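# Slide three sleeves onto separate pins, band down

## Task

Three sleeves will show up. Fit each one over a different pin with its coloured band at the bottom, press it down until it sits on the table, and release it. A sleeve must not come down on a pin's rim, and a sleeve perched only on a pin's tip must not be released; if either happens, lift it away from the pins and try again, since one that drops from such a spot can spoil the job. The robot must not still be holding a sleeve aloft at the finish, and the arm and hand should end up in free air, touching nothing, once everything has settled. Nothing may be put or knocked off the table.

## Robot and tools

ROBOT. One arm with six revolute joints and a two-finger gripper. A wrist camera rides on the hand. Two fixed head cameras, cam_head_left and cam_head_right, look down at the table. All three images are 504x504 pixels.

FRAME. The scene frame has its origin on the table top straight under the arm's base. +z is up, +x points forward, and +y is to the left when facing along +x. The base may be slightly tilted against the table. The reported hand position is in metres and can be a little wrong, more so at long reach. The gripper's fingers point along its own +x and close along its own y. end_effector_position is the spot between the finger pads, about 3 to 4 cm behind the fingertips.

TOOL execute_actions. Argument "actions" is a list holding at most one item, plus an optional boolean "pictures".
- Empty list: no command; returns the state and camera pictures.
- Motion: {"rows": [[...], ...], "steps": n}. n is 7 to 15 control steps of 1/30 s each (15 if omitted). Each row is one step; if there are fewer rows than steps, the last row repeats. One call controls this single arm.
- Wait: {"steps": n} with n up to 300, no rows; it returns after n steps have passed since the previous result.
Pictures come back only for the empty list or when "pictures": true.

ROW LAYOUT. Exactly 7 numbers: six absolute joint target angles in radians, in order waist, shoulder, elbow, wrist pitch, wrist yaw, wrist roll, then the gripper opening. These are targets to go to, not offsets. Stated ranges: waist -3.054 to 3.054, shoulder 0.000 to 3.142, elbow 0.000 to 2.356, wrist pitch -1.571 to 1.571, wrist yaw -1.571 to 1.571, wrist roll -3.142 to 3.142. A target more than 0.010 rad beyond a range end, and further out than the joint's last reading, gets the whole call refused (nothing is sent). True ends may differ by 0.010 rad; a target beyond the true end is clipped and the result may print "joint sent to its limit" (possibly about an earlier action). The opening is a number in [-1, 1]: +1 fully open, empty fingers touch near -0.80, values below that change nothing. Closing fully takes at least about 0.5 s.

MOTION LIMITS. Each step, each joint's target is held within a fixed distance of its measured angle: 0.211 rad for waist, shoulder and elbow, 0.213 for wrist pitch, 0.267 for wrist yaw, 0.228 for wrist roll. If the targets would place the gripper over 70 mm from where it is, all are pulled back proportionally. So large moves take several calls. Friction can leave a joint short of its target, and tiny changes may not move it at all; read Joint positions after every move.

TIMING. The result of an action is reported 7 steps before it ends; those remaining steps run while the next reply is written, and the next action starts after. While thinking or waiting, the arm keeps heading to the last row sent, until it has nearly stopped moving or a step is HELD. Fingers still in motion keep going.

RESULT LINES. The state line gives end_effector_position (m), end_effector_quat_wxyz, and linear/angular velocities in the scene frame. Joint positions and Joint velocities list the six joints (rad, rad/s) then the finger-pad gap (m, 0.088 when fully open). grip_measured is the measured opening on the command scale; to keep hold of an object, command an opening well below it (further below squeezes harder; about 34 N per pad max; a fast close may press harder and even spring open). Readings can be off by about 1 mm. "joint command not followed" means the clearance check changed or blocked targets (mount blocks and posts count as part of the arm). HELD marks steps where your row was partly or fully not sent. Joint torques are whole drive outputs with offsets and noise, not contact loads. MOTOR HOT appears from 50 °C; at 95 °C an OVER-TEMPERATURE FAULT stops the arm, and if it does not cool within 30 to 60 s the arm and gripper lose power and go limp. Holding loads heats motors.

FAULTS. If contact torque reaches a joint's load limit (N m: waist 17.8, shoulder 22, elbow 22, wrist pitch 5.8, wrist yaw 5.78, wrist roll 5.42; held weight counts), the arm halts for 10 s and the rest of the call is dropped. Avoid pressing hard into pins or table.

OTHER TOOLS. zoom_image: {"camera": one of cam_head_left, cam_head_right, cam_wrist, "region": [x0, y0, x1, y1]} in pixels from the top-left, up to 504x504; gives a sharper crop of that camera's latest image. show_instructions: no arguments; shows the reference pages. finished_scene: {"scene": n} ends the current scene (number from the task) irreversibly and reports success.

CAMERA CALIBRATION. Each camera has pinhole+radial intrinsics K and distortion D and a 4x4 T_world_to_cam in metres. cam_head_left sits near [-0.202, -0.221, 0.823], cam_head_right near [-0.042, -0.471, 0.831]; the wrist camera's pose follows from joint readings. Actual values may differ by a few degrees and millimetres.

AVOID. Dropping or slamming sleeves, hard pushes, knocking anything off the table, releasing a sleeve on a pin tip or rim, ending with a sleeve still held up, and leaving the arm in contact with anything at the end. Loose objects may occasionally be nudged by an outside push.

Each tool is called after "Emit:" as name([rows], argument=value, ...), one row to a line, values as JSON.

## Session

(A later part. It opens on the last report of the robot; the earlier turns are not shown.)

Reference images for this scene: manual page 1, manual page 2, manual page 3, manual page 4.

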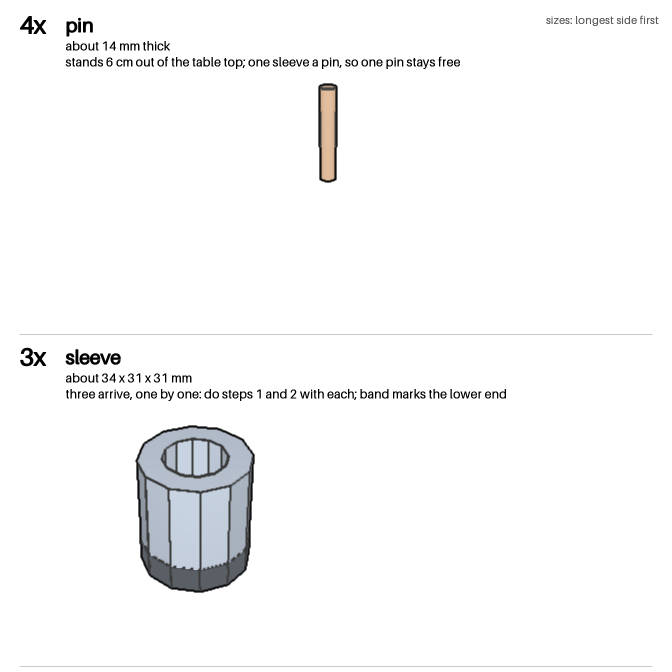

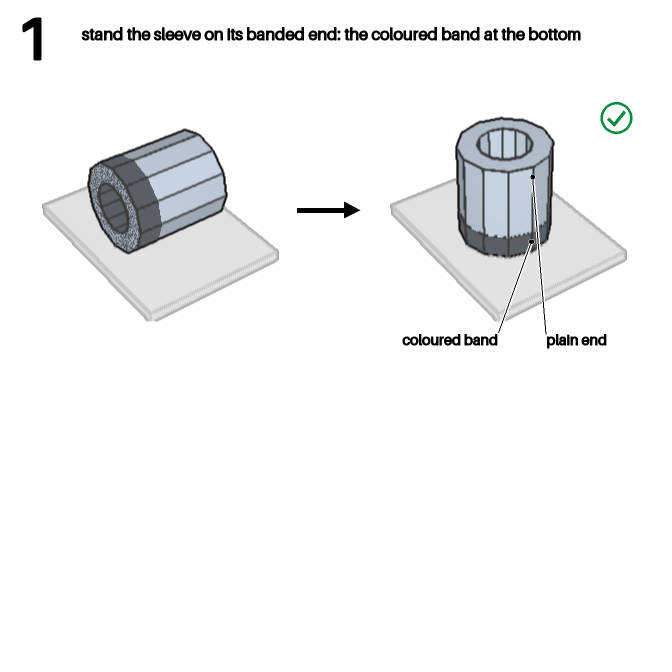

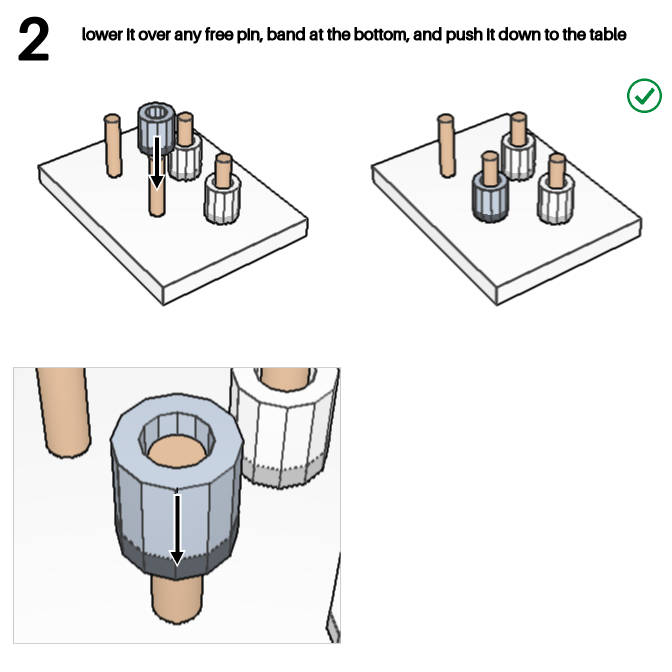

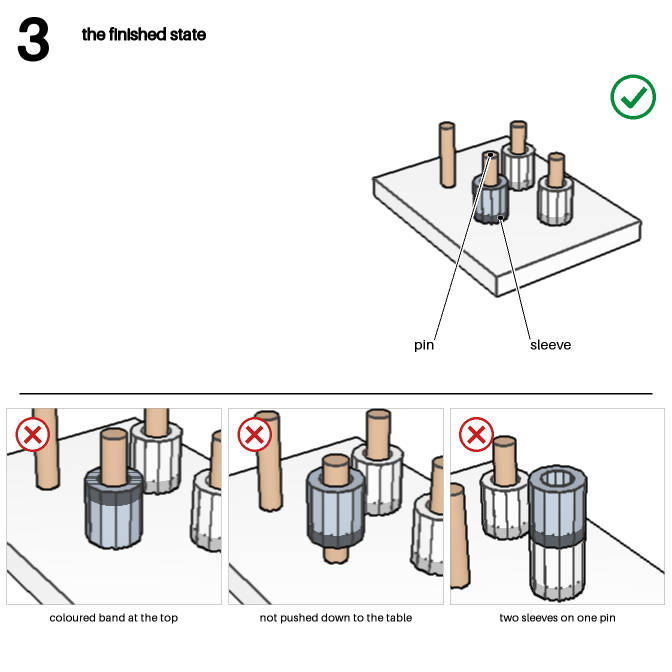

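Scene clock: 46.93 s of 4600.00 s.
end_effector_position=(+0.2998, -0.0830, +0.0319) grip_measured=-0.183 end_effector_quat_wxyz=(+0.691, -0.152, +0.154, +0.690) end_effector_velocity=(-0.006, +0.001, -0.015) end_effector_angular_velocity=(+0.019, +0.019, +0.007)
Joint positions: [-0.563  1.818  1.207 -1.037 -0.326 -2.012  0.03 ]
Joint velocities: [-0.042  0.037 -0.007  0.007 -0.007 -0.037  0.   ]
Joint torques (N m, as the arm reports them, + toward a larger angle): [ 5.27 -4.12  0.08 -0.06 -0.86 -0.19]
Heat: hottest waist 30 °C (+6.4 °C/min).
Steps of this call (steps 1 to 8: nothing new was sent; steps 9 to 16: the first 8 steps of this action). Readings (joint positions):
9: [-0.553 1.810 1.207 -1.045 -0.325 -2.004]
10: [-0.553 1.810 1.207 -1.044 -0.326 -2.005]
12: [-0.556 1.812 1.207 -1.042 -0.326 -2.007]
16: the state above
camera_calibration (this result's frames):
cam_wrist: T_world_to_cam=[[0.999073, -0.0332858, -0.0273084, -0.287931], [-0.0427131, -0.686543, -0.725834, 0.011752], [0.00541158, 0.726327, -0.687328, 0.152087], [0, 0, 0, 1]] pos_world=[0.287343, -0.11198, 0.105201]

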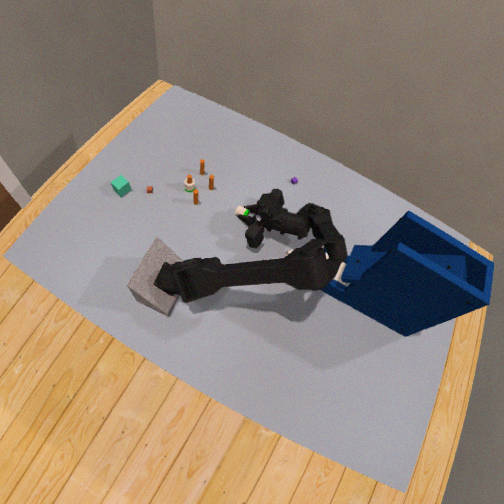

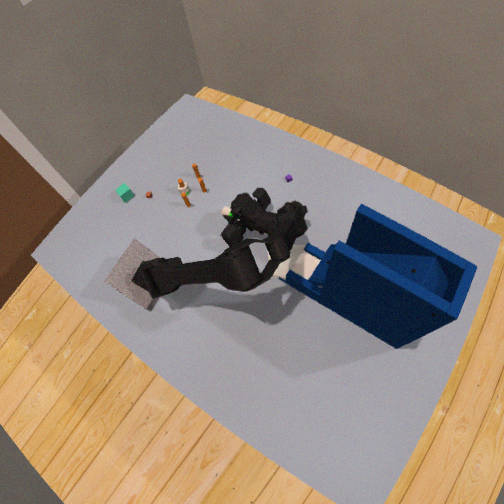

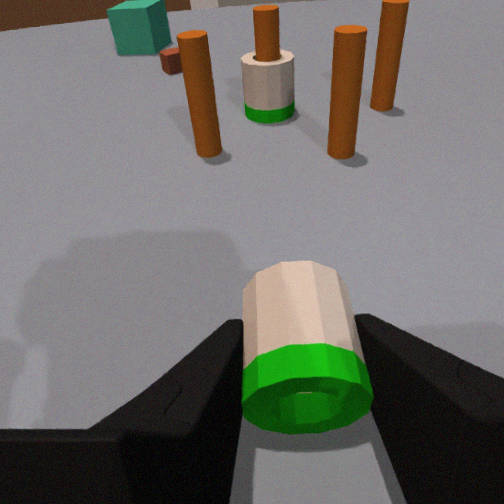

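Emit:
execute_actions([
  {"rows":[[-0.571,1.837,1.199,-1.031,-0.328,-2.020,-0.4],[-0.572,1.838,1.199,-1.030,-0.328,-2.022,-0.4],[-0.573,1.840,1.199,-1.029,-0.328,-2.023,-0.4],[-0.574,1.841,1.199,-1.028,-0.328,-2.024,-0.4],[-0.575,1.842,1.199,-1.027,-0.328,-2.025,-0.4]],"steps":15},
])

Emit:
execute_actions([
  {"steps":10},
], pictures=true)

Scene clock: 54.07 s of 4600.00 s.
end_effector_position=(+0.2999, -0.0823, +0.0312) grip_measured=-0.184 end_effector_quat_wxyz=(+0.691, -0.151, +0.150, +0.690) end_effector_velocity=(+0.001, +0.001, -0.001) end_effector_angular_velocity=(+0.005, -0.021, +0.003)
Joint positions: [-0.566  1.822  1.206 -1.035 -0.332 -2.02   0.03 ]
Joint velocities: [-0.002  0.002 -0.002  0.007 -0.007 -0.022 -0.   ]
Joint torques (N m, as the arm reports them, + toward a larger angle): [ 4.8  -3.41  0.25  0.23 -0.58 -0.13]
Heat: hottest waist 30 °C (+5.5 °C/min).
Steps of this call (steps 1 to 7: the last 7 steps of your previous action; steps 8 to 15: the robot went on to your last target; steps 16 to 206: nothing new was sent; steps 207 to 214: the first 8 steps of this action). Readings (joint positions):
207: [-0.564 1.821 1.206 -1.035 -0.329 -2.016]
208: [-0.564 1.821 1.206 -1.035 -0.329 -2.016]
210: [-0.565 1.821 1.206 -1.035 -0.330 -2.017]
214: the state above

Scene clock: 54.40 s of 4600.00 s.
end_effector_position=(+0.3001, -0.0822, +0.0312) grip_measured=-0.183 end_effector_quat_wxyz=(+0.691, -0.151, +0.150, +0.690) end_effector_velocity=(-0.005, +0.002, +0.002) end_effector_angular_velocity=(+0.017, -0.002, +0.022)
Joint positions: [-0.566  1.823  1.206 -1.034 -0.333 -2.021  0.03 ]
Joint velocities: [-0.002  0.002 -0.002 -0.022 -0.007 -0.022 -0.001]
Joint torques (N m, as the arm reports them, + toward a larger angle): [ 4.72 -3.36  0.24  0.21 -0.58 -0.21]
Heat: hottest waist 30 °C (+5.5 °C/min).
Kept back: nothing.
Steps of this call (steps 1 to 7: the last 7 steps of your previous action; steps 8 to 10: the robot went on to your last target). Readings (joint positions):
1: [-0.566 1.822 1.206 -1.035 -0.332 -2.020]
2: [-0.566 1.822 1.206 -1.035 -0.332 -2.020]
4: [-0.566 1.823 1.206 -1.035 -0.332 -2.020]
8: [-0.566 1.823 1.206 -1.035 -0.333 -2.021]
10: the state above
camera_calibration (this result's frames):
cam_wrist: T_world_to_cam=[[0.999229, -0.0328989, -0.021431, -0.288483], [-0.0381105, -0.681358, -0.730957, 0.0110135], [0.00944545, 0.73121, -0.682087, 0.15003], [0, 0, 0, 1]] pos_world=[0.287263, -0.11169, 0.104201]

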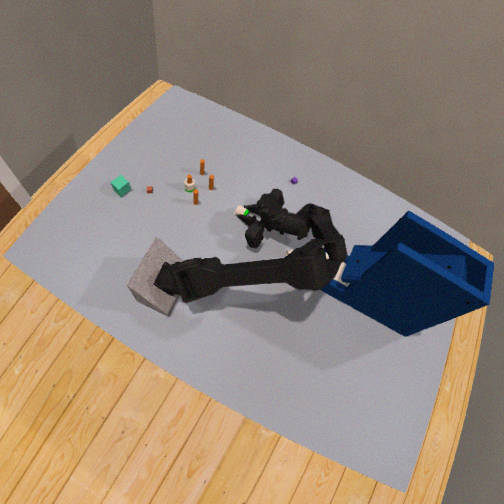

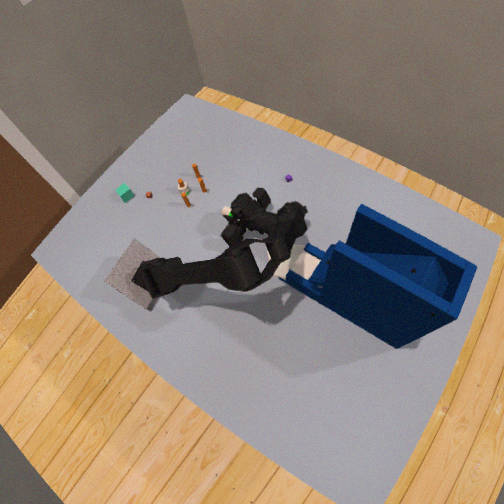

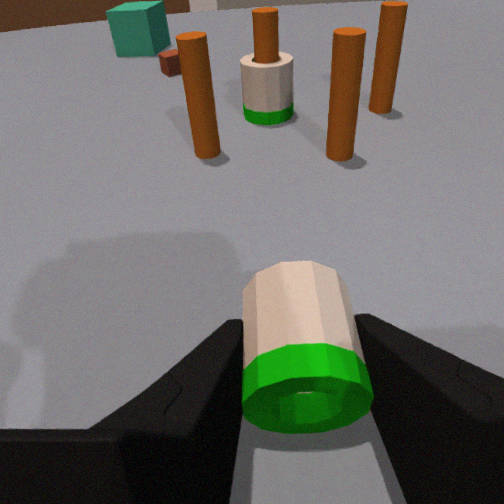

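Contact. Open slowly.

Emit:
execute_actions([
  {"rows":[[-0.569,1.834,1.199,-1.033,-0.328,-2.019,-0.3],[-0.569,1.834,1.199,-1.033,-0.328,-2.019,-0.22],[-0.569,1.834,1.199,-1.033,-0.328,-2.019,-0.18],[-0.569,1.834,1.199,-1.033,-0.328,-2.019,-0.15],[-0.569,1.834,1.199,-1.033,-0.328,-2.019,-0.1],[-0.569,1.834,1.199,-1.033,-0.328,-2.019,-0.05],[-0.569,1.834,1.199,-1.033,-0.328,-2.019,0.0],[-0.569,1.834,1.199,-1.033,-0.328,-2.019,0.1],[-0.569,1.834,1.199,-1.033,-0.328,-2.019,0.2]],"steps":15},
])

Emit:
execute_actions([
  {"steps":10},
], pictures=true)

Scene clock: 54.90 s of 4600.00 s.
end_effector_position=(+0.2999, -0.0821, +0.0310) grip_measured=-0.102 end_effector_quat_wxyz=(+0.691, -0.151, +0.150, +0.691) end_effector_velocity=(-0.009, +0.004, +0.002) end_effector_angular_velocity=(+0.021, +0.044, +0.010)
Joint positions: [-0.566  1.823  1.206 -1.034 -0.332 -2.021  0.034]
Joint velocities: [-0.002 -0.002 -0.017 -0.022 -0.007  0.022  0.082]
Joint torques (N m, as the arm reports them, + toward a larger angle): [ 5.22 -4.19  0.33 -0.1  -0.67  0.04]
Heat: hottest waist 30 °C (+5.5 °C/min).
Steps of this call (steps 1 to 7: the robot went on to your last target; steps 8 to 15: the first 8 steps of this action). Readings (joint positions):
8: [-0.566 1.823 1.206 -1.034 -0.333 -2.021]
9: [-0.566 1.823 1.206 -1.034 -0.334 -2.021]
11: [-0.566 1.823 1.206 -1.034 -0.334 -2.021]
15: the state above

Scene clock: 55.23 s of 4600.00 s.
end_effector_position=(+0.2999, -0.0821, +0.0310) grip_measured=+0.180 end_effector_quat_wxyz=(+0.691, -0.151, +0.150, +0.691) end_effector_velocity=(+0.001, -0.000, +0.000) end_effector_angular_velocity=(+0.003, -0.011, -0.006)
Joint positions: [-0.566  1.823  1.206 -1.034 -0.332 -2.021  0.048]
Joint velocities: [-0.002 -0.002 -0.002  0.007 -0.007 -0.007  0.008]
Joint torques (N m, as the arm reports them, + toward a larger angle): [ 5.24 -4.23  0.29 -0.14 -0.63  0.06]
Heat: hottest waist 30 °C (+5.4 °C/min).
Kept back: nothing.
Steps of this call (steps 1 to 7: the last 7 steps of your previous action; steps 8 to 10: the robot went on to your last target). Readings (joint positions):
1: [-0.566 1.823 1.206 -1.034 -0.332 -2.021]
2: [-0.566 1.823 1.206 -1.034 -0.332 -2.021]
4: [-0.566 1.823 1.206 -1.034 -0.332 -2.021]
8: [-0.566 1.823 1.206 -1.034 -0.332 -2.021]
10: the state above
camera_calibration (this result's frames):
cam_wrist: T_world_to_cam=[[0.999244, -0.0319771, -0.0221113, -0.288184], [-0.0379855, -0.681919, -0.730441, 0.0108112], [0.00827927, 0.730729, -0.682618, 0.150126], [0, 0, 0, 1]] pos_world=[0.287134, -0.111544, 0.104003]

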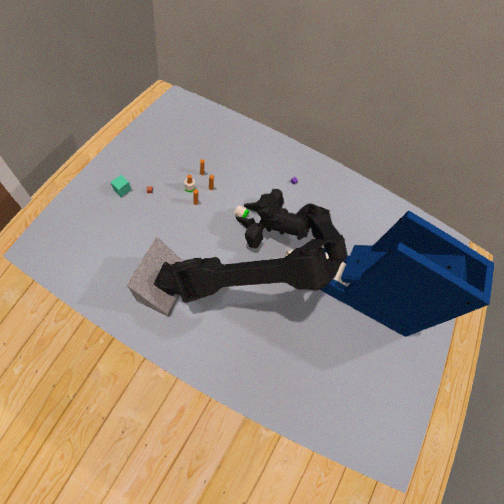

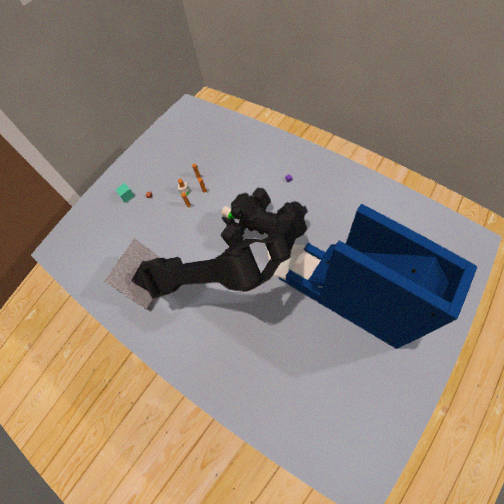

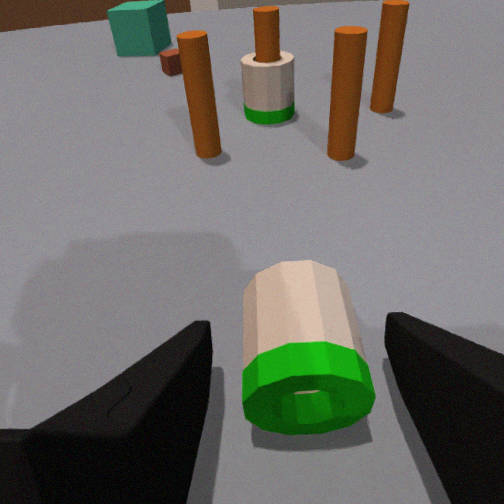

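Emit:
execute_actions([
  {"rows":[[-0.550,1.805,1.188,-1.022,-0.31,-2.003,0.3],[-0.525,1.788,1.174,-1.004,-0.27,-1.974,0.4],[-0.496,1.770,1.157,-0.984,-0.225,-1.941,0.5],[-0.467,1.752,1.140,-0.964,-0.18,-1.908,0.5],[-0.438,1.734,1.123,-0.944,-0.135,-1.874,0.5],[-0.410,1.716,1.106,-0.924,-0.09,-1.841,0.5],[-0.381,1.700,1.090,-0.904,-0.045,-1.808,0.5],[-0.357,1.693,1.081,-0.894,-0.004,-1.785,0.5],[-0.334,1.687,1.073,-0.885,0.036,-1.762,0.5],[-0.311,1.683,1.065,-0.877,0.077,-1.739,0.5],[-0.287,1.680,1.058,-0.870,0.118,-1.716,0.5],[-0.264,1.680,1.051,-0.863,0.158,-1.693,0.5],[-0.241,1.682,1.045,-0.857,0.199,-1.669,0.5],[-0.217,1.687,1.039,-0.852,0.24,-1.646,0.5],[-0.194,1.694,1.034,-0.848,0.28,-1.623,0.5]],"steps":15},
])

Emit:
execute_actions([
  {"rows":[[-0.174,1.703,1.031,-0.846,0.318,-1.598,0.5],[-0.154,1.711,1.029,-0.846,0.355,-1.574,0.5],[-0.134,1.719,1.028,-0.847,0.393,-1.549,0.5],[-0.114,1.728,1.028,-0.849,0.43,-1.524,0.5],[-0.094,1.737,1.029,-0.852,0.468,-1.499,0.5],[-0.073,1.746,1.031,-0.855,0.505,-1.474,0.5],[-0.053,1.756,1.034,-0.858,0.543,-1.449,0.5],[-0.035,1.770,1.037,-0.864,0.58,-1.423,0.5],[-0.016,1.786,1.040,-0.871,0.616,-1.396,0.5],[0.002,1.803,1.043,-0.879,0.652,-1.369,0.5],[0.020,1.821,1.046,-0.888,0.689,-1.341,0.5],[0.038,1.840,1.050,-0.897,0.725,-1.313,0.5],[0.056,1.859,1.054,-0.907,0.762,-1.285,0.5],[0.074,1.879,1.058,-0.917,0.798,-1.257,0.5]],"steps":15},
], pictures=true)

Scene clock: 57.90 s of 4600.00 s.
end_effector_position=(+0.2976, -0.0726, +0.0352) grip_measured=+0.451 end_effector_quat_wxyz=(+0.664, -0.217, +0.223, +0.680) end_effector_velocity=(+0.016, +0.041, +0.072) end_effector_angular_velocity=(-1.178, -0.151, +0.028)
Joint positions: [-0.445  1.752  1.132 -0.949 -0.138 -1.879  0.061]
Joint velocities: [ 0.813 -0.457 -0.364  0.447  1.106  0.769  0.02 ]
Joint torques (N m, as the arm reports them, + toward a larger angle): [ 5.3  -5.85  0.4   0.22 -0.58  0.1 ]
Heat: hottest waist 30 °C (+5.2 °C/min).
Steps of this call (steps 1 to 15: the robot went on to your last target; steps 16 to 72: nothing new was sent; steps 73 to 80: the first 8 steps of this action). Readings (joint positions):
73: [-0.565 1.823 1.205 -1.033 -0.329 -2.019]
74: [-0.562 1.821 1.201 -1.028 -0.318 -2.011]
76: [-0.540 1.808 1.184 -1.007 -0.272 -1.979]
80: the state above

Scene clock: 58.40 s of 4600.00 s.
end_effector_position=(+0.3007, -0.0619, +0.0475) grip_measured=+0.499 end_effector_quat_wxyz=(+0.580, -0.396, +0.408, +0.584) end_effector_velocity=(+0.023, +0.020, +0.016) end_effector_angular_velocity=(-1.114, -0.038, -0.100)
Joint positions: [-0.106  1.724  1.045 -0.857  0.446 -1.513  0.063]
Joint velocities: [ 0.603  0.271 -0.002  0.007  1.136  0.755  0.   ]
Joint torques (N m, as the arm reports them, + toward a larger angle): [ 5.89 -2.46  1.31  0.4  -0.25  0.13]
Heat: hottest waist 30 °C (+5.1 °C/min).
Steps of this call (steps 1 to 7: the last 7 steps of your previous action; steps 8 to 15: the first 8 steps of this action). Readings (joint positions):
8: [-0.253 1.699 1.063 -0.869 0.176 -1.685]
9: [-0.231 1.699 1.057 -0.864 0.216 -1.661]
11: [-0.188 1.700 1.048 -0.860 0.292 -1.613]
15: the state above
camera_calibration (this result's frames):
cam_wrist: T_world_to_cam=[[0.998918, -0.0449538, -0.0118766, -0.289115], [-0.0453978, -0.998159, -0.0402231, -0.0134233], [-0.0100466, 0.0407188, -0.99912, 0.124497], [0, 0, 0, 1]] pos_world=[0.289444, -0.0314648, 0.120414]

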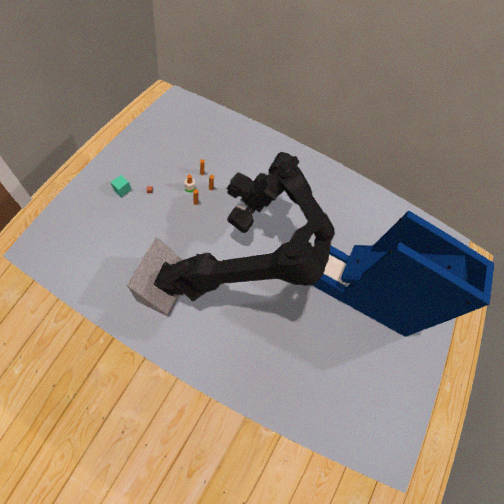

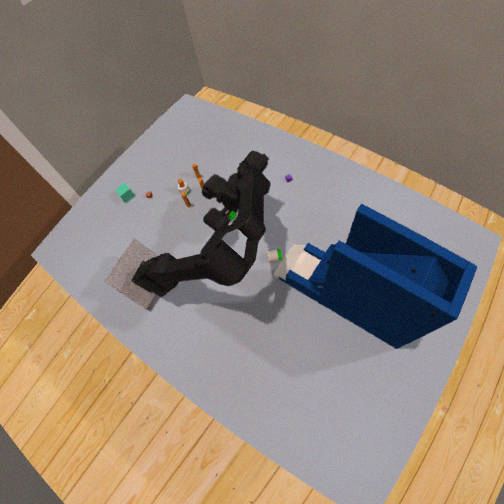

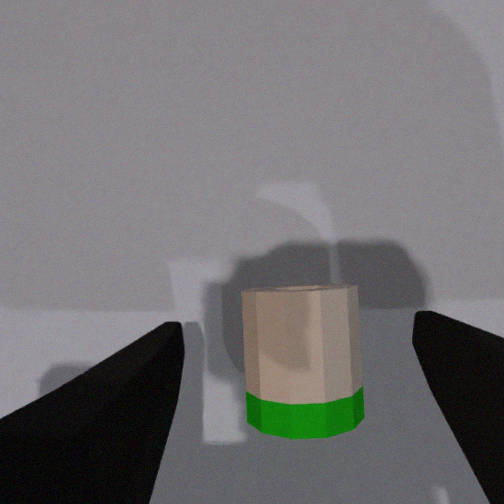

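Emit:
execute_actions([
  {"rows":[[0.087,1.901,1.064,-0.933,0.83,-1.225,0.5],[0.099,1.924,1.071,-0.951,0.86,-1.191,0.5],[0.111,1.948,1.079,-0.970,0.89,-1.156,0.5],[0.122,1.973,1.087,-0.990,0.919,-1.120,0.5],[0.132,1.998,1.095,-1.011,0.947,-1.082,0.5],[0.141,2.026,1.106,-1.037,0.975,-1.042,0.5],[0.149,2.055,1.117,-1.064,1.002,-1.0,0.5],[0.157,2.085,1.128,-1.092,1.028,-0.957,0.5],[0.164,2.115,1.140,-1.121,1.053,-0.914,0.5],[0.171,2.146,1.152,-1.150,1.077,-0.870,0.5]],"steps":15},
])

Emit:
execute_actions([
  {"steps":14},
], pictures=true)

Scene clock: 59.50 s of 4600.00 s.
end_effector_position=(+0.2993, -0.0480, +0.0480) grip_measured=+0.500 end_effector_quat_wxyz=(-0.454, +0.537, -0.545, -0.457) end_effector_velocity=(-0.013, +0.032, -0.021) end_effector_angular_velocity=(-0.948, +0.069, +0.070)
Joint positions: [ 0.126  1.984  1.091 -1.014  0.939 -1.084  0.063]
Joint velocities: [ 0.271  0.755  0.242 -0.667  0.725  1.033 -0.   ]
Joint torques (N m, as the arm reports them, + toward a larger angle): [ 6.19 -2.72  2.95  0.15  0.17  0.12]
Heat: hottest waist 31 °C (+6.1 °C/min).
Steps of this call (steps 1 to 7: the last 7 steps of your previous action; steps 8 to 25: the robot went on to your last target; steps 26 to 33: the first 8 steps of this action). Readings (joint positions):
26: [0.073 1.869 1.050 -0.917 0.799 -1.256]
27: [0.076 1.875 1.053 -0.924 0.812 -1.243]
29: [0.089 1.899 1.063 -0.944 0.848 -1.203]
33: the state above

Scene clock: 59.97 s of 4600.00 s.
end_effector_position=(+0.3002, -0.0421, +0.0444) grip_measured=+0.500 end_effector_quat_wxyz=(-0.406, +0.578, -0.578, -0.407) end_effector_velocity=(-0.003, -0.002, +0.001) end_effector_angular_velocity=(-0.037, +0.012, +0.022)
Joint positions: [ 0.169  2.13   1.143 -1.144  1.071 -0.879  0.063]
Joint velocities: [ 0.007  0.022  0.007 -0.051  0.022  0.037 -0.   ]
Joint torques (N m, as the arm reports them, + toward a larger angle): [ 6.4  -3.02  3.11  0.02  0.24  0.18]
Heat: hottest waist 31 °C (+6.0 °C/min).
Kept back: nothing.
Steps of this call (steps 1 to 7: the last 7 steps of your previous action; steps 8 to 14: the robot went on to your last target). Readings (joint positions):
1: [0.135 2.011 1.100 -1.037 0.964 -1.047]
2: [0.144 2.038 1.110 -1.062 0.989 -1.008]
4: [0.156 2.084 1.124 -1.096 1.024 -0.952]
8: [0.167 2.122 1.134 -1.130 1.056 -0.900]
14: the state above
camera_calibration (this result's frames):
cam_wrist: T_world_to_cam=[[0.999265, -0.0259077, 0.0282601, -0.288852], [-0.0378347, -0.785504, 0.617698, -0.0163736], [0.0061953, -0.618314, -0.785907, 0.0784677], [0, 0, 0, 1]] pos_world=[0.287534, 0.0281726, 0.0799452]

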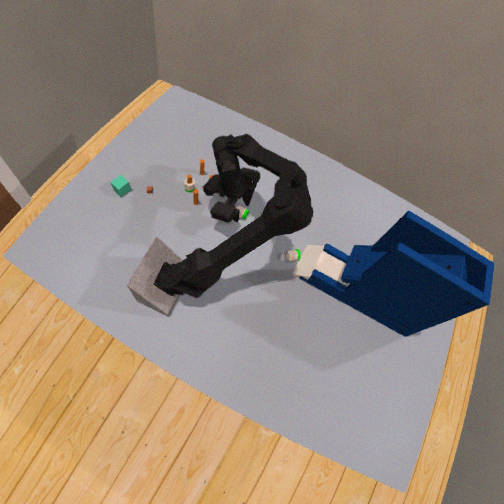

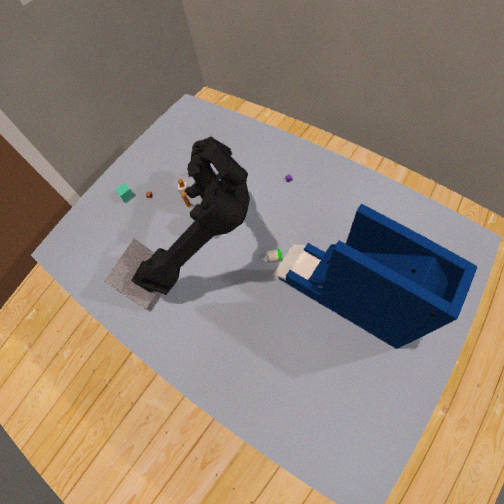

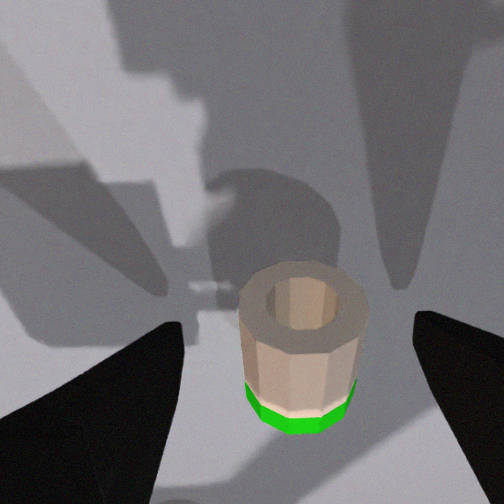

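Emit:
execute_actions([
  {"rows":[[0.163,2.147,1.135,-1.139,1.078,-0.880,0.4],[0.160,2.147,1.129,-1.132,1.079,-0.885,0.3],[0.160,2.147,1.129,-1.132,1.079,-0.885,0.2],[0.160,2.147,1.129,-1.132,1.079,-0.885,0.1],[0.160,2.147,1.129,-1.132,1.079,-0.885,0.0],[0.160,2.147,1.129,-1.132,1.079,-0.885,-0.07],[0.160,2.147,1.129,-1.132,1.079,-0.885,-0.13],[0.160,2.147,1.129,-1.132,1.079,-0.885,-0.18],[0.160,2.147,1.129,-1.132,1.079,-0.885,-0.23],[0.160,2.147,1.129,-1.132,1.079,-0.885,-0.28],[0.160,2.147,1.129,-1.132,1.079,-0.885,-0.33],[0.160,2.147,1.129,-1.132,1.079,-0.885,-0.4]],"steps":15},
])

Emit:
execute_actions([
  {"steps":10},
], pictures=true)

Scene clock: 61.47 s of 4600.00 s.
end_effector_position=(+0.3004, -0.0419, +0.0429) grip_measured=+0.049 end_effector_quat_wxyz=(-0.406, +0.579, -0.579, -0.406) end_effector_velocity=(-0.007, -0.003, -0.007) end_effector_angular_velocity=(-0.013, +0.030, +0.026)
Joint positions: [ 0.167  2.134  1.142 -1.138  1.076 -0.879  0.041]
Joint velocities: [-0.017  0.002 -0.027  0.007  0.007 -0.022 -0.095]
Joint torques (N m, as the arm reports them, + toward a larger angle): [ 5.95 -3.16  0.85  0.26  0.24 -0.11]
Heat: hottest waist 31 °C (+6.1 °C/min).
Steps of this call (steps 1 to 30: the robot went on to your last target; steps 31 to 37: nothing new was sent; steps 38 to 45: the first 8 steps of this action). Readings (joint positions):
38: [0.170 2.134 1.144 -1.147 1.074 -0.874]
39: [0.170 2.134 1.144 -1.147 1.074 -0.874]
41: [0.169 2.134 1.144 -1.142 1.075 -0.875]
45: the state above

Scene clock: 61.80 s of 4600.00 s.
end_effector_position=(+0.3000, -0.0420, +0.0423) grip_measured=-0.183 end_effector_quat_wxyz=(-0.405, +0.579, -0.579, -0.406) end_effector_velocity=(-0.002, -0.001, -0.000) end_effector_angular_velocity=(+0.003, +0.018, +0.023)
Joint positions: [ 0.166  2.135  1.139 -1.135  1.076 -0.881  0.03 ]
Joint velocities: [-0.002 -0.002 -0.002 -0.007 -0.007 -0.022 -0.   ]
Joint torques (N m, as the arm reports them, + toward a larger angle): [ 5.95 -3.07  0.93  0.35  0.24 -0.19]
Heat: hottest waist 31 °C (+6.0 °C/min).
Kept back: nothing.
Steps of this call (steps 1 to 7: the last 7 steps of your previous action; steps 8 to 10: the robot went on to your last target). Readings (joint positions):
1: [0.166 2.134 1.141 -1.137 1.076 -0.880]
2: [0.166 2.134 1.140 -1.136 1.076 -0.880]
4: [0.166 2.135 1.140 -1.136 1.076 -0.881]
8: [0.166 2.135 1.139 -1.135 1.076 -0.881]
10: the state above
camera_calibration (this result's frames):
cam_wrist: T_world_to_cam=[[0.999277, -0.0251979, 0.0284539, -0.288586], [-0.0374256, -0.782839, 0.621098, -0.0150963], [0.00662445, -0.621714, -0.783216, 0.0765334], [0, 0, 0, 1]] pos_world=[0.287305, 0.0284922, 0.0775299]

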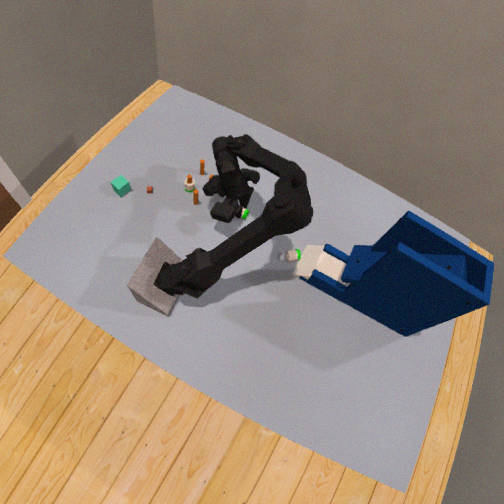

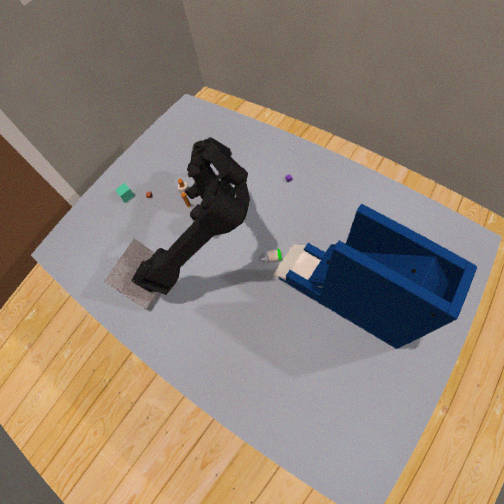

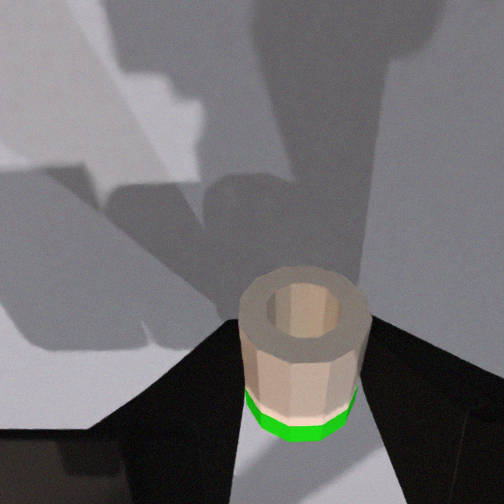

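Emit:
execute_actions([
  {"rows":[[0.173,2.135,1.152,-1.150,1.072,-0.868,-0.4],[0.180,2.130,1.160,-1.170,1.068,-0.856,-0.4],[0.188,2.125,1.168,-1.192,1.064,-0.844,-0.4],[0.194,2.120,1.176,-1.205,1.055,-0.842,-0.4],[0.192,2.112,1.184,-1.195,1.035,-0.865,-0.4],[0.186,2.100,1.192,-1.170,1.003,-0.902,-0.4],[0.178,2.088,1.201,-1.141,0.968,-0.945,-0.4],[0.169,2.076,1.210,-1.111,0.932,-0.990,-0.4],[0.160,2.064,1.219,-1.080,0.895,-1.036,-0.4],[0.151,2.052,1.228,-1.049,0.857,-1.082,-0.4],[0.142,2.038,1.232,-1.018,0.818,-1.128,-0.4],[0.130,2.022,1.230,-0.992,0.778,-1.172,-0.4],[0.113,2.002,1.222,-0.973,0.735,-1.208,-0.4],[0.094,1.980,1.212,-0.957,0.690,-1.241,-0.4],[0.075,1.958,1.203,-0.942,0.645,-1.274,-0.4]],"steps":15},
])

Emit:
execute_actions([
  {"rows":[[0.056,1.936,1.194,-0.927,0.600,-1.306,-0.4],[0.037,1.914,1.186,-0.912,0.555,-1.338,-0.4],[0.018,1.892,1.178,-0.898,0.510,-1.370,-0.4],[-0.001,1.870,1.170,-0.884,0.465,-1.402,-0.4],[-0.021,1.852,1.165,-0.874,0.420,-1.432,-0.4],[-0.044,1.840,1.163,-0.868,0.375,-1.459,-0.4],[-0.067,1.829,1.163,-0.865,0.330,-1.484,-0.4],[-0.090,1.820,1.165,-0.863,0.285,-1.508,-0.4],[-0.113,1.813,1.168,-0.863,0.240,-1.533,-0.4],[-0.136,1.808,1.172,-0.865,0.195,-1.557,-0.4],[-0.159,1.805,1.176,-0.868,0.150,-1.582,-0.4],[-0.182,1.806,1.180,-0.871,0.105,-1.606,-0.4],[-0.205,1.810,1.184,-0.875,0.060,-1.631,-0.4],[-0.229,1.818,1.189,-0.880,0.015,-1.655,-0.4],[-0.253,1.828,1.195,-0.887,-0.030,-1.681,-0.4]],"steps":15},
])

Emit:
execute_actions([
  {"rows":[[-0.277,1.838,1.202,-0.895,-0.074,-1.707,-0.4],[-0.301,1.849,1.210,-0.904,-0.118,-1.734,-0.4],[-0.325,1.861,1.218,-0.914,-0.162,-1.761,-0.4],[-0.349,1.874,1.227,-0.924,-0.206,-1.788,-0.4],[-0.373,1.888,1.236,-0.935,-0.250,-1.816,-0.4],[-0.397,1.903,1.246,-0.947,-0.294,-1.844,-0.4],[-0.421,1.919,1.256,-0.959,-0.338,-1.872,-0.4],[-0.443,1.934,1.266,-0.970,-0.378,-1.898,-0.4],[-0.459,1.944,1.272,-0.977,-0.403,-1.915,-0.4],[-0.467,1.950,1.276,-0.981,-0.416,-1.924,-0.4]],"steps":15},
])

Emit:
execute_actions([
  {"steps":14},
], pictures=true)

Scene clock: 64.73 s of 4600.00 s.
end_effector_position=(+0.3017, -0.0361, +0.0508) grip_measured=-0.183 end_effector_quat_wxyz=(-0.414, +0.565, -0.570, -0.430) end_effector_velocity=(+0.056, +0.073, +0.034) end_effector_angular_velocity=(+0.861, +0.119, -0.054)
Joint positions: [ 0.182  2.12   1.17  -1.16   1.012 -0.904  0.03 ]
Joint velocities: [-0.022 -0.242  0.217  0.403 -0.74  -0.74   0.   ]
Joint torques (N m, as the arm reports them, + toward a larger angle): [ 5.84 -5.83  3.54  0.47  0.06 -0.09]
Heat: hottest waist 31 °C (+5.0 °C/min).
Steps of this call (steps 1 to 15: the robot went on to your last target; steps 16 to 80: nothing new was sent; steps 81 to 88: the first 8 steps of this action). Readings (joint positions):
81: [0.166 2.135 1.139 -1.135 1.077 -0.881]
82: [0.166 2.135 1.139 -1.139 1.077 -0.879]
84: [0.171 2.135 1.145 -1.163 1.072 -0.867]
88: the state above

Scene clock: 65.23 s of 4600.00 s.
end_effector_position=(+0.3311, -0.0289, +0.0609) grip_measured=-0.183 end_effector_quat_wxyz=(+0.580, -0.393, +0.408, +0.586) end_effector_velocity=(+0.014, -0.037, +0.010) end_effector_angular_velocity=(+1.362, -0.062, -0.019)
Joint positions: [-0.011  1.877  1.185 -0.895  0.442 -1.406  0.03 ]
Joint velocities: [-0.618 -0.447 -0.066  0.212 -1.326 -0.842 -0.   ]
Joint torques (N m, as the arm reports them, + toward a larger angle): [ 6.01 -4.9   1.15  0.68 -0.5  -0.14]
Heat: hottest waist 31 °C (+5.1 °C/min).
Steps of this call (steps 1 to 7: the last 7 steps of your previous action; steps 8 to 15: the first 8 steps of this action). Readings (joint positions):
8: [0.119 2.012 1.209 -0.995 0.743 -1.182]
9: [0.102 1.993 1.208 -0.975 0.701 -1.217]
11: [0.066 1.952 1.202 -0.941 0.616 -1.284]
15: the state above

Scene clock: 65.73 s of 4600.00 s.
end_effector_position=(+0.3315, -0.0403, +0.0505) grip_measured=-0.184 end_effector_quat_wxyz=(+0.673, -0.189, +0.190, +0.689) end_effector_velocity=(+0.007, -0.022, -0.038) end_effector_angular_velocity=(+1.355, -0.025, -0.025)
Joint positions: [-0.356  1.872  1.23  -0.932 -0.226 -1.801  0.03 ]
Joint velocities: [-0.711  0.383  0.276 -0.33  -1.326 -0.828  0.   ]
Joint torques (N m, as the arm reports them, + toward a larger angle): [ 5.79 -3.6   2.15 -0.11 -0.87 -0.18]
Heat: hottest waist 31 °C (+5.0 °C/min).
Steps of this call (steps 1 to 7: the last 7 steps of your previous action; steps 8 to 15: the first 8 steps of this action). Readings (joint positions):
8: [-0.191 1.826 1.184 -0.878 0.084 -1.615]
9: [-0.214 1.827 1.185 -0.883 0.040 -1.640]
11: [-0.261 1.834 1.195 -0.898 -0.049 -1.693]
15: the state above

Scene clock: 66.20 s of 4600.00 s.
end_effector_position=(+0.3330, -0.0452, +0.0431) grip_measured=-0.185 end_effector_quat_wxyz=(+0.696, -0.125, +0.125, +0.696) end_effector_velocity=(-0.003, +0.001, +0.002) end_effector_angular_velocity=(+0.057, +0.007, +0.001)
Joint positions: [-0.46   1.934  1.268 -0.977 -0.409 -1.917  0.03 ]
Joint velocities: [-0.017  0.012  0.002 -0.022 -0.051 -0.022 -0.   ]
Joint torques (N m, as the arm reports them, + toward a larger angle): [ 5.81 -4.05  1.74 -0.19 -0.96 -0.13]
Heat: hottest waist 31 °C (+5.1 °C/min).
Kept back: nothing.
Steps of this call (steps 1 to 7: the last 7 steps of your previous action; steps 8 to 14: the robot went on to your last target). Readings (joint positions):
1: [-0.379 1.885 1.238 -0.942 -0.266 -1.826]
2: [-0.400 1.898 1.245 -0.950 -0.300 -1.848]
4: [-0.433 1.917 1.255 -0.961 -0.345 -1.878]
8: [-0.457 1.932 1.263 -0.973 -0.390 -1.906]
14: the state above
camera_calibration (this result's frames):
cam_wrist: T_world_to_cam=[[0.999198, -0.0301468, -0.0263503, -0.319511], [-0.039419, -0.625249, -0.779429, 0.0511808], [0.00702185, 0.779843, -0.625936, 0.131406], [0, 0, 0, 1]] pos_world=[0.32035, -0.0801073, 0.113724]

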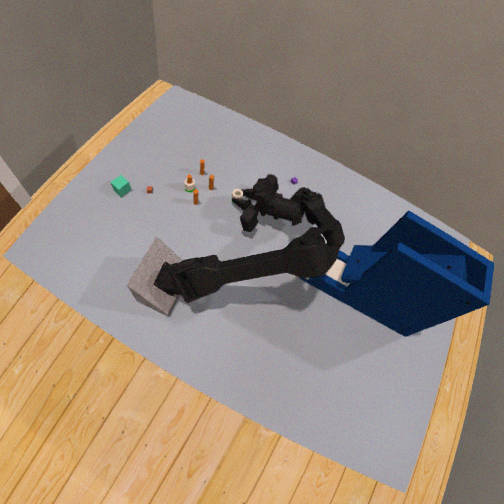

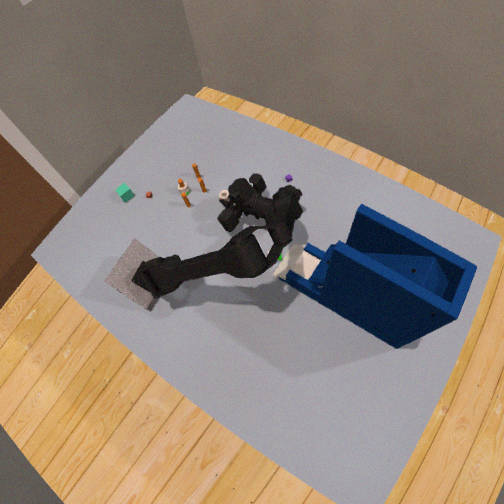

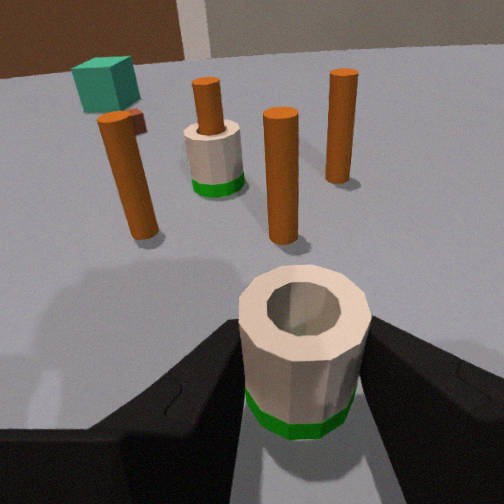

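Emit:
execute_actions([
  {"rows":[[-0.470,1.953,1.276,-0.974,-0.416,-1.927,-0.4],[-0.473,1.956,1.276,-0.971,-0.416,-1.930,-0.4],[-0.476,1.959,1.276,-0.969,-0.416,-1.933,-0.4],[-0.478,1.962,1.276,-0.967,-0.416,-1.936,-0.4],[-0.480,1.964,1.276,-0.965,-0.416,-1.938,-0.4],[-0.482,1.966,1.276,-0.964,-0.416,-1.940,-0.4],[-0.483,1.967,1.276,-0.963,-0.416,-1.941,-0.4],[-0.484,1.968,1.276,-0.962,-0.416,-1.942,-0.4],[-0.485,1.969,1.276,-0.962,-0.416,-1.943,-0.4],[-0.486,1.970,1.276,-0.961,-0.416,-1.944,-0.4],[-0.487,1.971,1.276,-0.960,-0.416,-1.945,-0.4],[-0.488,1.972,1.276,-0.959,-0.416,-1.946,-0.4]],"steps":15},
])

Emit:
execute_actions([
  {"steps":12},
])

Scene clock: 66.93 s of 4600.00 s.
end_effector_position=(+0.3331, -0.0453, +0.0370) grip_measured=-0.185 end_effector_quat_wxyz=(+0.697, -0.123, +0.123, +0.696) end_effector_velocity=(-0.000, -0.002, -0.029) end_effector_angular_velocity=(+0.009, +0.013, -0.016)
Joint positions: [-0.474  1.948  1.269 -0.97  -0.414 -1.933  0.03 ]
Joint velocities: [-0.066  0.061  0.002  0.037 -0.007 -0.051 -0.   ]
Joint torques (N m, as the arm reports them, + toward a larger angle): [ 5.9  -4.1   1.79  0.07 -0.91 -0.16]
Heat: hottest waist 31 °C (+5.0 °C/min).
Steps of this call (steps 1 to 14: the robot went on to your last target; steps 15 to 22: the first 8 steps of this action). Readings (joint positions):
15: [-0.462 1.936 1.269 -0.978 -0.413 -1.921]
16: [-0.463 1.937 1.269 -0.978 -0.413 -1.922]
18: [-0.465 1.939 1.269 -0.977 -0.414 -1.925]
22: the state above

Scene clock: 67.33 s of 4600.00 s.
end_effector_position=(+0.3334, -0.0454, +0.0327) grip_measured=-0.185 end_effector_quat_wxyz=(+0.698, -0.123, +0.122, +0.695) end_effector_velocity=(-0.001, +0.001, +0.003) end_effector_angular_velocity=(+0.023, -0.017, +0.003)
Joint positions: [-0.483  1.957  1.269 -0.962 -0.414 -1.942  0.03 ]
Joint velocities: [-0.002 -0.002 -0.002 -0.007 -0.022 -0.022 -0.   ]
Joint torques (N m, as the arm reports them, + toward a larger angle): [ 5.87 -4.11  1.73  0.07 -0.92 -0.15]
Heat: hottest waist 31 °C (+5.1 °C/min).
Kept back: nothing.
Steps of this call (steps 1 to 7: the last 7 steps of your previous action; steps 8 to 12: the robot went on to your last target). Readings (joint positions):
1: [-0.476 1.950 1.269 -0.969 -0.414 -1.934]
2: [-0.478 1.952 1.269 -0.967 -0.414 -1.936]
4: [-0.480 1.954 1.269 -0.966 -0.414 -1.938]
8: [-0.482 1.957 1.269 -0.963 -0.414 -1.941]
12: the state above

Emit:
execute_actions([
  {"rows":[[-0.489,1.973,1.276,-0.958,-0.416,-1.947,-0.4],[-0.490,1.974,1.276,-0.958,-0.416,-1.948,-0.4],[-0.491,1.975,1.276,-0.957,-0.416,-1.949,-0.4],[-0.492,1.976,1.276,-0.956,-0.416,-1.950,-0.4],[-0.493,1.977,1.276,-0.955,-0.416,-1.951,-0.4],[-0.494,1.978,1.276,-0.955,-0.416,-1.952,-0.4],[-0.495,1.979,1.276,-0.954,-0.416,-1.953,-0.4]],"steps":15},
])

Emit:
execute_actions([
  {"steps":8},
])

Scene clock: 67.87 s of 4600.00 s.
end_effector_position=(+0.3334, -0.0453, +0.0312) grip_measured=-0.185 end_effector_quat_wxyz=(+0.699, -0.123, +0.121, +0.695) end_effector_velocity=(-0.001, -0.001, +0.002) end_effector_angular_velocity=(+0.022, -0.027, +0.005)
Joint positions: [-0.487  1.961  1.269 -0.96  -0.417 -1.947  0.03 ]
Joint velocities: [-0.007 -0.002 -0.002 -0.007 -0.022 -0.037 -0.   ]
Joint torques (N m, as the arm reports them, + toward a larger angle): [ 5.65 -3.73  1.7   0.15 -0.81 -0.22]
Heat: hottest waist 31 °C (+5.0 °C/min).
Steps of this call (steps 1 to 8: the robot went on to your last target; steps 9 to 16: the first 8 steps of this action). Readings (joint positions):
9: [-0.483 1.958 1.269 -0.962 -0.414 -1.943]
10: [-0.483 1.958 1.269 -0.962 -0.414 -1.943]
12: [-0.484 1.959 1.269 -0.961 -0.414 -1.944]
16: the state above

Scene clock: 68.13 s of 4600.00 s.
end_effector_position=(+0.3334, -0.0452, +0.0312) grip_measured=-0.185 end_effector_quat_wxyz=(+0.699, -0.123, +0.120, +0.695) end_effector_velocity=(-0.000, -0.001, +0.004) end_effector_angular_velocity=(+0.021, +0.007, -0.010)
Joint positions: [-0.487  1.962  1.269 -0.96  -0.418 -1.949  0.03 ]
Joint velocities: [-0.002 -0.007 -0.002 -0.007 -0.022  0.007 -0.   ]
Joint torques (N m, as the arm reports them, + toward a larger angle): [ 5.68 -4.    1.7   0.19 -0.78 -0.17]
Heat: hottest waist 31 °C (+5.1 °C/min).
Kept back: nothing.
Steps of this call (steps 1 to 7: the last 7 steps of your previous action; step 8: the robot went on to your last target). Readings (joint positions):
1: [-0.487 1.961 1.269 -0.960 -0.417 -1.948]
2: [-0.487 1.961 1.269 -0.960 -0.417 -1.948]
4: [-0.487 1.961 1.269 -0.960 -0.417 -1.949]
8: the state above

Emit:
execute_actions([
  {"rows":[[-0.491,1.975,1.276,-0.957,-0.416,-1.949,-0.3],[-0.491,1.975,1.276,-0.957,-0.416,-1.949,-0.22],[-0.491,1.975,1.276,-0.957,-0.416,-1.949,-0.17],[-0.491,1.975,1.276,-0.957,-0.416,-1.949,-0.1],[-0.491,1.975,1.276,-0.957,-0.416,-1.949,0.0],[-0.491,1.975,1.276,-0.957,-0.416,-1.949,0.12],[-0.491,1.975,1.276,-0.957,-0.416,-1.949,0.25],[-0.488,1.960,1.265,-0.957,-0.414,-1.945,0.4],[-0.475,1.944,1.252,-0.951,-0.395,-1.932,0.4],[-0.455,1.930,1.241,-0.939,-0.358,-1.909,0.4],[-0.432,1.914,1.228,-0.924,-0.315,-1.882,0.4],[-0.408,1.899,1.216,-0.909,-0.271,-1.855,0.4],[-0.384,1.885,1.205,-0.895,-0.227,-1.828,0.4],[-0.360,1.872,1.195,-0.882,-0.183,-1.801,0.4],[-0.336,1.860,1.186,-0.870,-0.139,-1.774,0.4]],"steps":15},
])

Emit:
execute_actions([
  {"rows":[[-0.313,1.849,1.177,-0.859,-0.095,-1.747,0.4],[-0.290,1.839,1.169,-0.849,-0.051,-1.720,0.4],[-0.267,1.832,1.162,-0.840,-0.007,-1.694,0.4],[-0.244,1.829,1.156,-0.832,0.037,-1.669,0.4],[-0.221,1.830,1.151,-0.826,0.081,-1.645,0.4],[-0.198,1.834,1.147,-0.821,0.125,-1.622,0.4],[-0.175,1.840,1.144,-0.818,0.169,-1.599,0.4],[-0.153,1.848,1.142,-0.816,0.213,-1.576,0.4],[-0.131,1.856,1.142,-0.816,0.257,-1.552,0.4],[-0.109,1.864,1.143,-0.817,0.301,-1.529,0.4],[-0.087,1.873,1.146,-0.819,0.345,-1.505,0.4],[-0.065,1.882,1.150,-0.821,0.389,-1.481,0.4],[-0.044,1.892,1.155,-0.824,0.432,-1.457,0.4],[-0.024,1.907,1.159,-0.831,0.475,-1.430,0.4],[-0.004,1.924,1.164,-0.840,0.518,-1.402,0.4]],"steps":15},
])

Emit:
execute_actions([
  {"rows":[[0.015,1.942,1.170,-0.850,0.561,-1.374,0.4],[0.033,1.962,1.176,-0.861,0.604,-1.345,0.4],[0.051,1.983,1.183,-0.874,0.647,-1.315,0.4],[0.068,2.005,1.190,-0.887,0.690,-1.284,0.4],[0.085,2.027,1.198,-0.901,0.733,-1.253,0.4],[0.099,2.046,1.205,-0.913,0.768,-1.227,0.4],[0.109,2.060,1.210,-0.921,0.793,-1.2085,0.4]],"steps":15},
])

Emit:
execute_actions([
  {"steps":16},
], pictures=true)

Scene clock: 69.70 s of 4600.00 s.
end_effector_position=(+0.3337, -0.0452, +0.0311) grip_measured=+0.037 end_effector_quat_wxyz=(+0.699, -0.123, +0.120, +0.694) end_effector_velocity=(-0.004, +0.000, +0.002) end_effector_angular_velocity=(+0.014, +0.009, +0.013)
Joint positions: [-0.487  1.962  1.27  -0.959 -0.418 -1.949  0.041]
Joint velocities: [-0.002 -0.002 -0.002 -0.022 -0.007 -0.007  0.151]
Joint torques (N m, as the arm reports them, + toward a larger angle): [ 6.16 -5.15  0.97  0.04 -0.7   0.03]
Heat: hottest waist 32 °C (+6.0 °C/min).
Steps of this call (steps 1 to 15: the robot went on to your last target; steps 16 to 39: nothing new was sent; steps 40 to 47: the first 8 steps of this action). Readings (joint positions):
40: [-0.487 1.962 1.270 -0.959 -0.418 -1.949]
41: [-0.487 1.962 1.270 -0.959 -0.418 -1.949]
43: [-0.487 1.962 1.270 -0.959 -0.418 -1.949]
47: the state above

Scene clock: 70.20 s of 4600.00 s.
end_effector_position=(+0.3321, -0.0341, +0.0425) grip_measured=+0.394 end_effector_quat_wxyz=(+0.641, -0.283, +0.286, +0.654) end_effector_velocity=(-0.003, +0.029, +0.007) end_effector_angular_velocity=(-1.277, +0.050, +0.013)
Joint positions: [-0.231  1.85   1.171 -0.838  0.06  -1.662  0.058]
Joint velocities: [ 0.667 -0.007 -0.134  0.154  1.311  0.711  0.002]
Joint torques (N m, as the arm reports them, + toward a larger angle): [ 6.42 -4.96  0.66  0.46 -0.48  0.1 ]
Heat: hottest waist 32 °C (+6.1 °C/min).
Steps of this call (steps 1 to 7: the last 7 steps of your previous action; steps 8 to 15: the first 8 steps of this action). Readings (joint positions):
8: [-0.391 1.904 1.216 -0.900 -0.230 -1.832]
9: [-0.368 1.892 1.208 -0.889 -0.191 -1.808]
11: [-0.321 1.869 1.193 -0.869 -0.111 -1.759]
15: the state above

Scene clock: 70.70 s of 4600.00 s.
end_effector_position=(+0.3305, -0.0196, +0.0446) grip_measured=+0.400 end_effector_quat_wxyz=(+0.519, -0.469, +0.477, +0.532) end_effector_velocity=(+0.002, +0.053, +0.000) end_effector_angular_velocity=(-0.851, -0.089, +0.099)
Joint positions: [ 0.07   2.003  1.185 -0.891  0.69  -1.281  0.059]
Joint velocities: [ 0.398  0.466  0.115 -0.198  0.784  0.564 -0.   ]
Joint torques (N m, as the arm reports them, + toward a larger angle): [ 6.33 -4.02  3.31  0.18 -0.03  0.08]
Heat: hottest waist 32 °C (+6.0 °C/min).
Steps of this call (steps 1 to 7: the last 7 steps of your previous action; steps 8 to 15: the first 8 steps of this action). Readings (joint positions):
8: [-0.057 1.880 1.158 -0.828 0.407 -1.468]
9: [-0.037 1.893 1.160 -0.835 0.451 -1.441]
11: [0.002 1.928 1.166 -0.853 0.537 -1.386]
15: the state above

Scene clock: 71.23 s of 4600.00 s.
end_effector_position=(+0.3326, -0.0191, +0.0459) grip_measured=+0.400 end_effector_quat_wxyz=(+0.500, -0.499, +0.500, +0.501) end_effector_velocity=(-0.005, -0.000, -0.001) end_effector_angular_velocity=(-0.014, +0.017, +0.032)
Joint positions: [ 0.107  2.046  1.201 -0.918  0.789 -1.213  0.059]
Joint velocities: [ 0.002  0.007 -0.002 -0.022  0.007 -0.007 -0.   ]
Joint torques (N m, as the arm reports them, + toward a larger angle): [ 7.01 -3.25  3.34  0.23  0.07  0.14]
Heat: hottest waist 32 °C (+5.1 °C/min).
Kept back: nothing.
Steps of this call (steps 1 to 7: the last 7 steps of your previous action; steps 8 to 16: the robot went on to your last target). Readings (joint positions):
1: [0.082 2.017 1.189 -0.897 0.713 -1.265]
2: [0.090 2.027 1.190 -0.902 0.730 -1.253]
4: [0.100 2.038 1.193 -0.909 0.755 -1.236]
8: [0.105 2.043 1.199 -0.915 0.779 -1.220]
16: the state above
camera_calibration (this result's frames):
cam_wrist: T_world_to_cam=[[0.999287, -0.0339229, 0.016584, -0.320288], [-0.0374163, -0.94868, 0.314015, 0.0126736], [0.00508064, -0.314411, -0.949273, 0.107435], [0, 0, 0, 1]] pos_world=[0.319988, 0.0349368, 0.103317]

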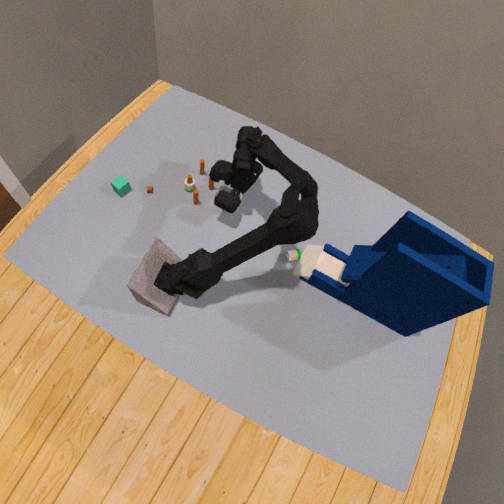

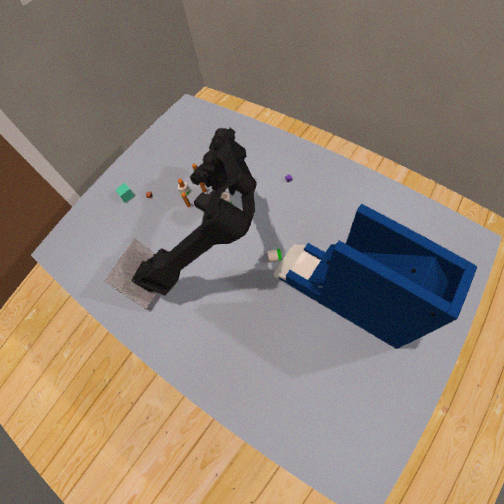

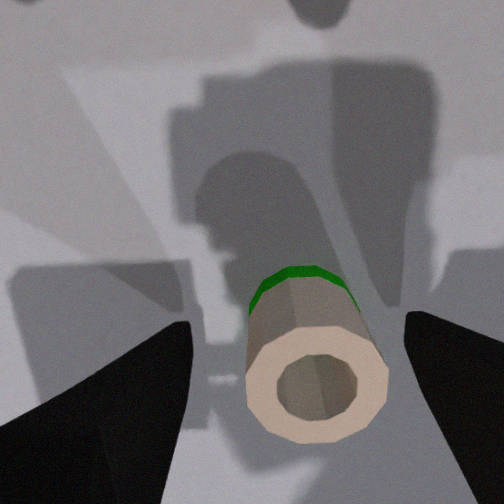

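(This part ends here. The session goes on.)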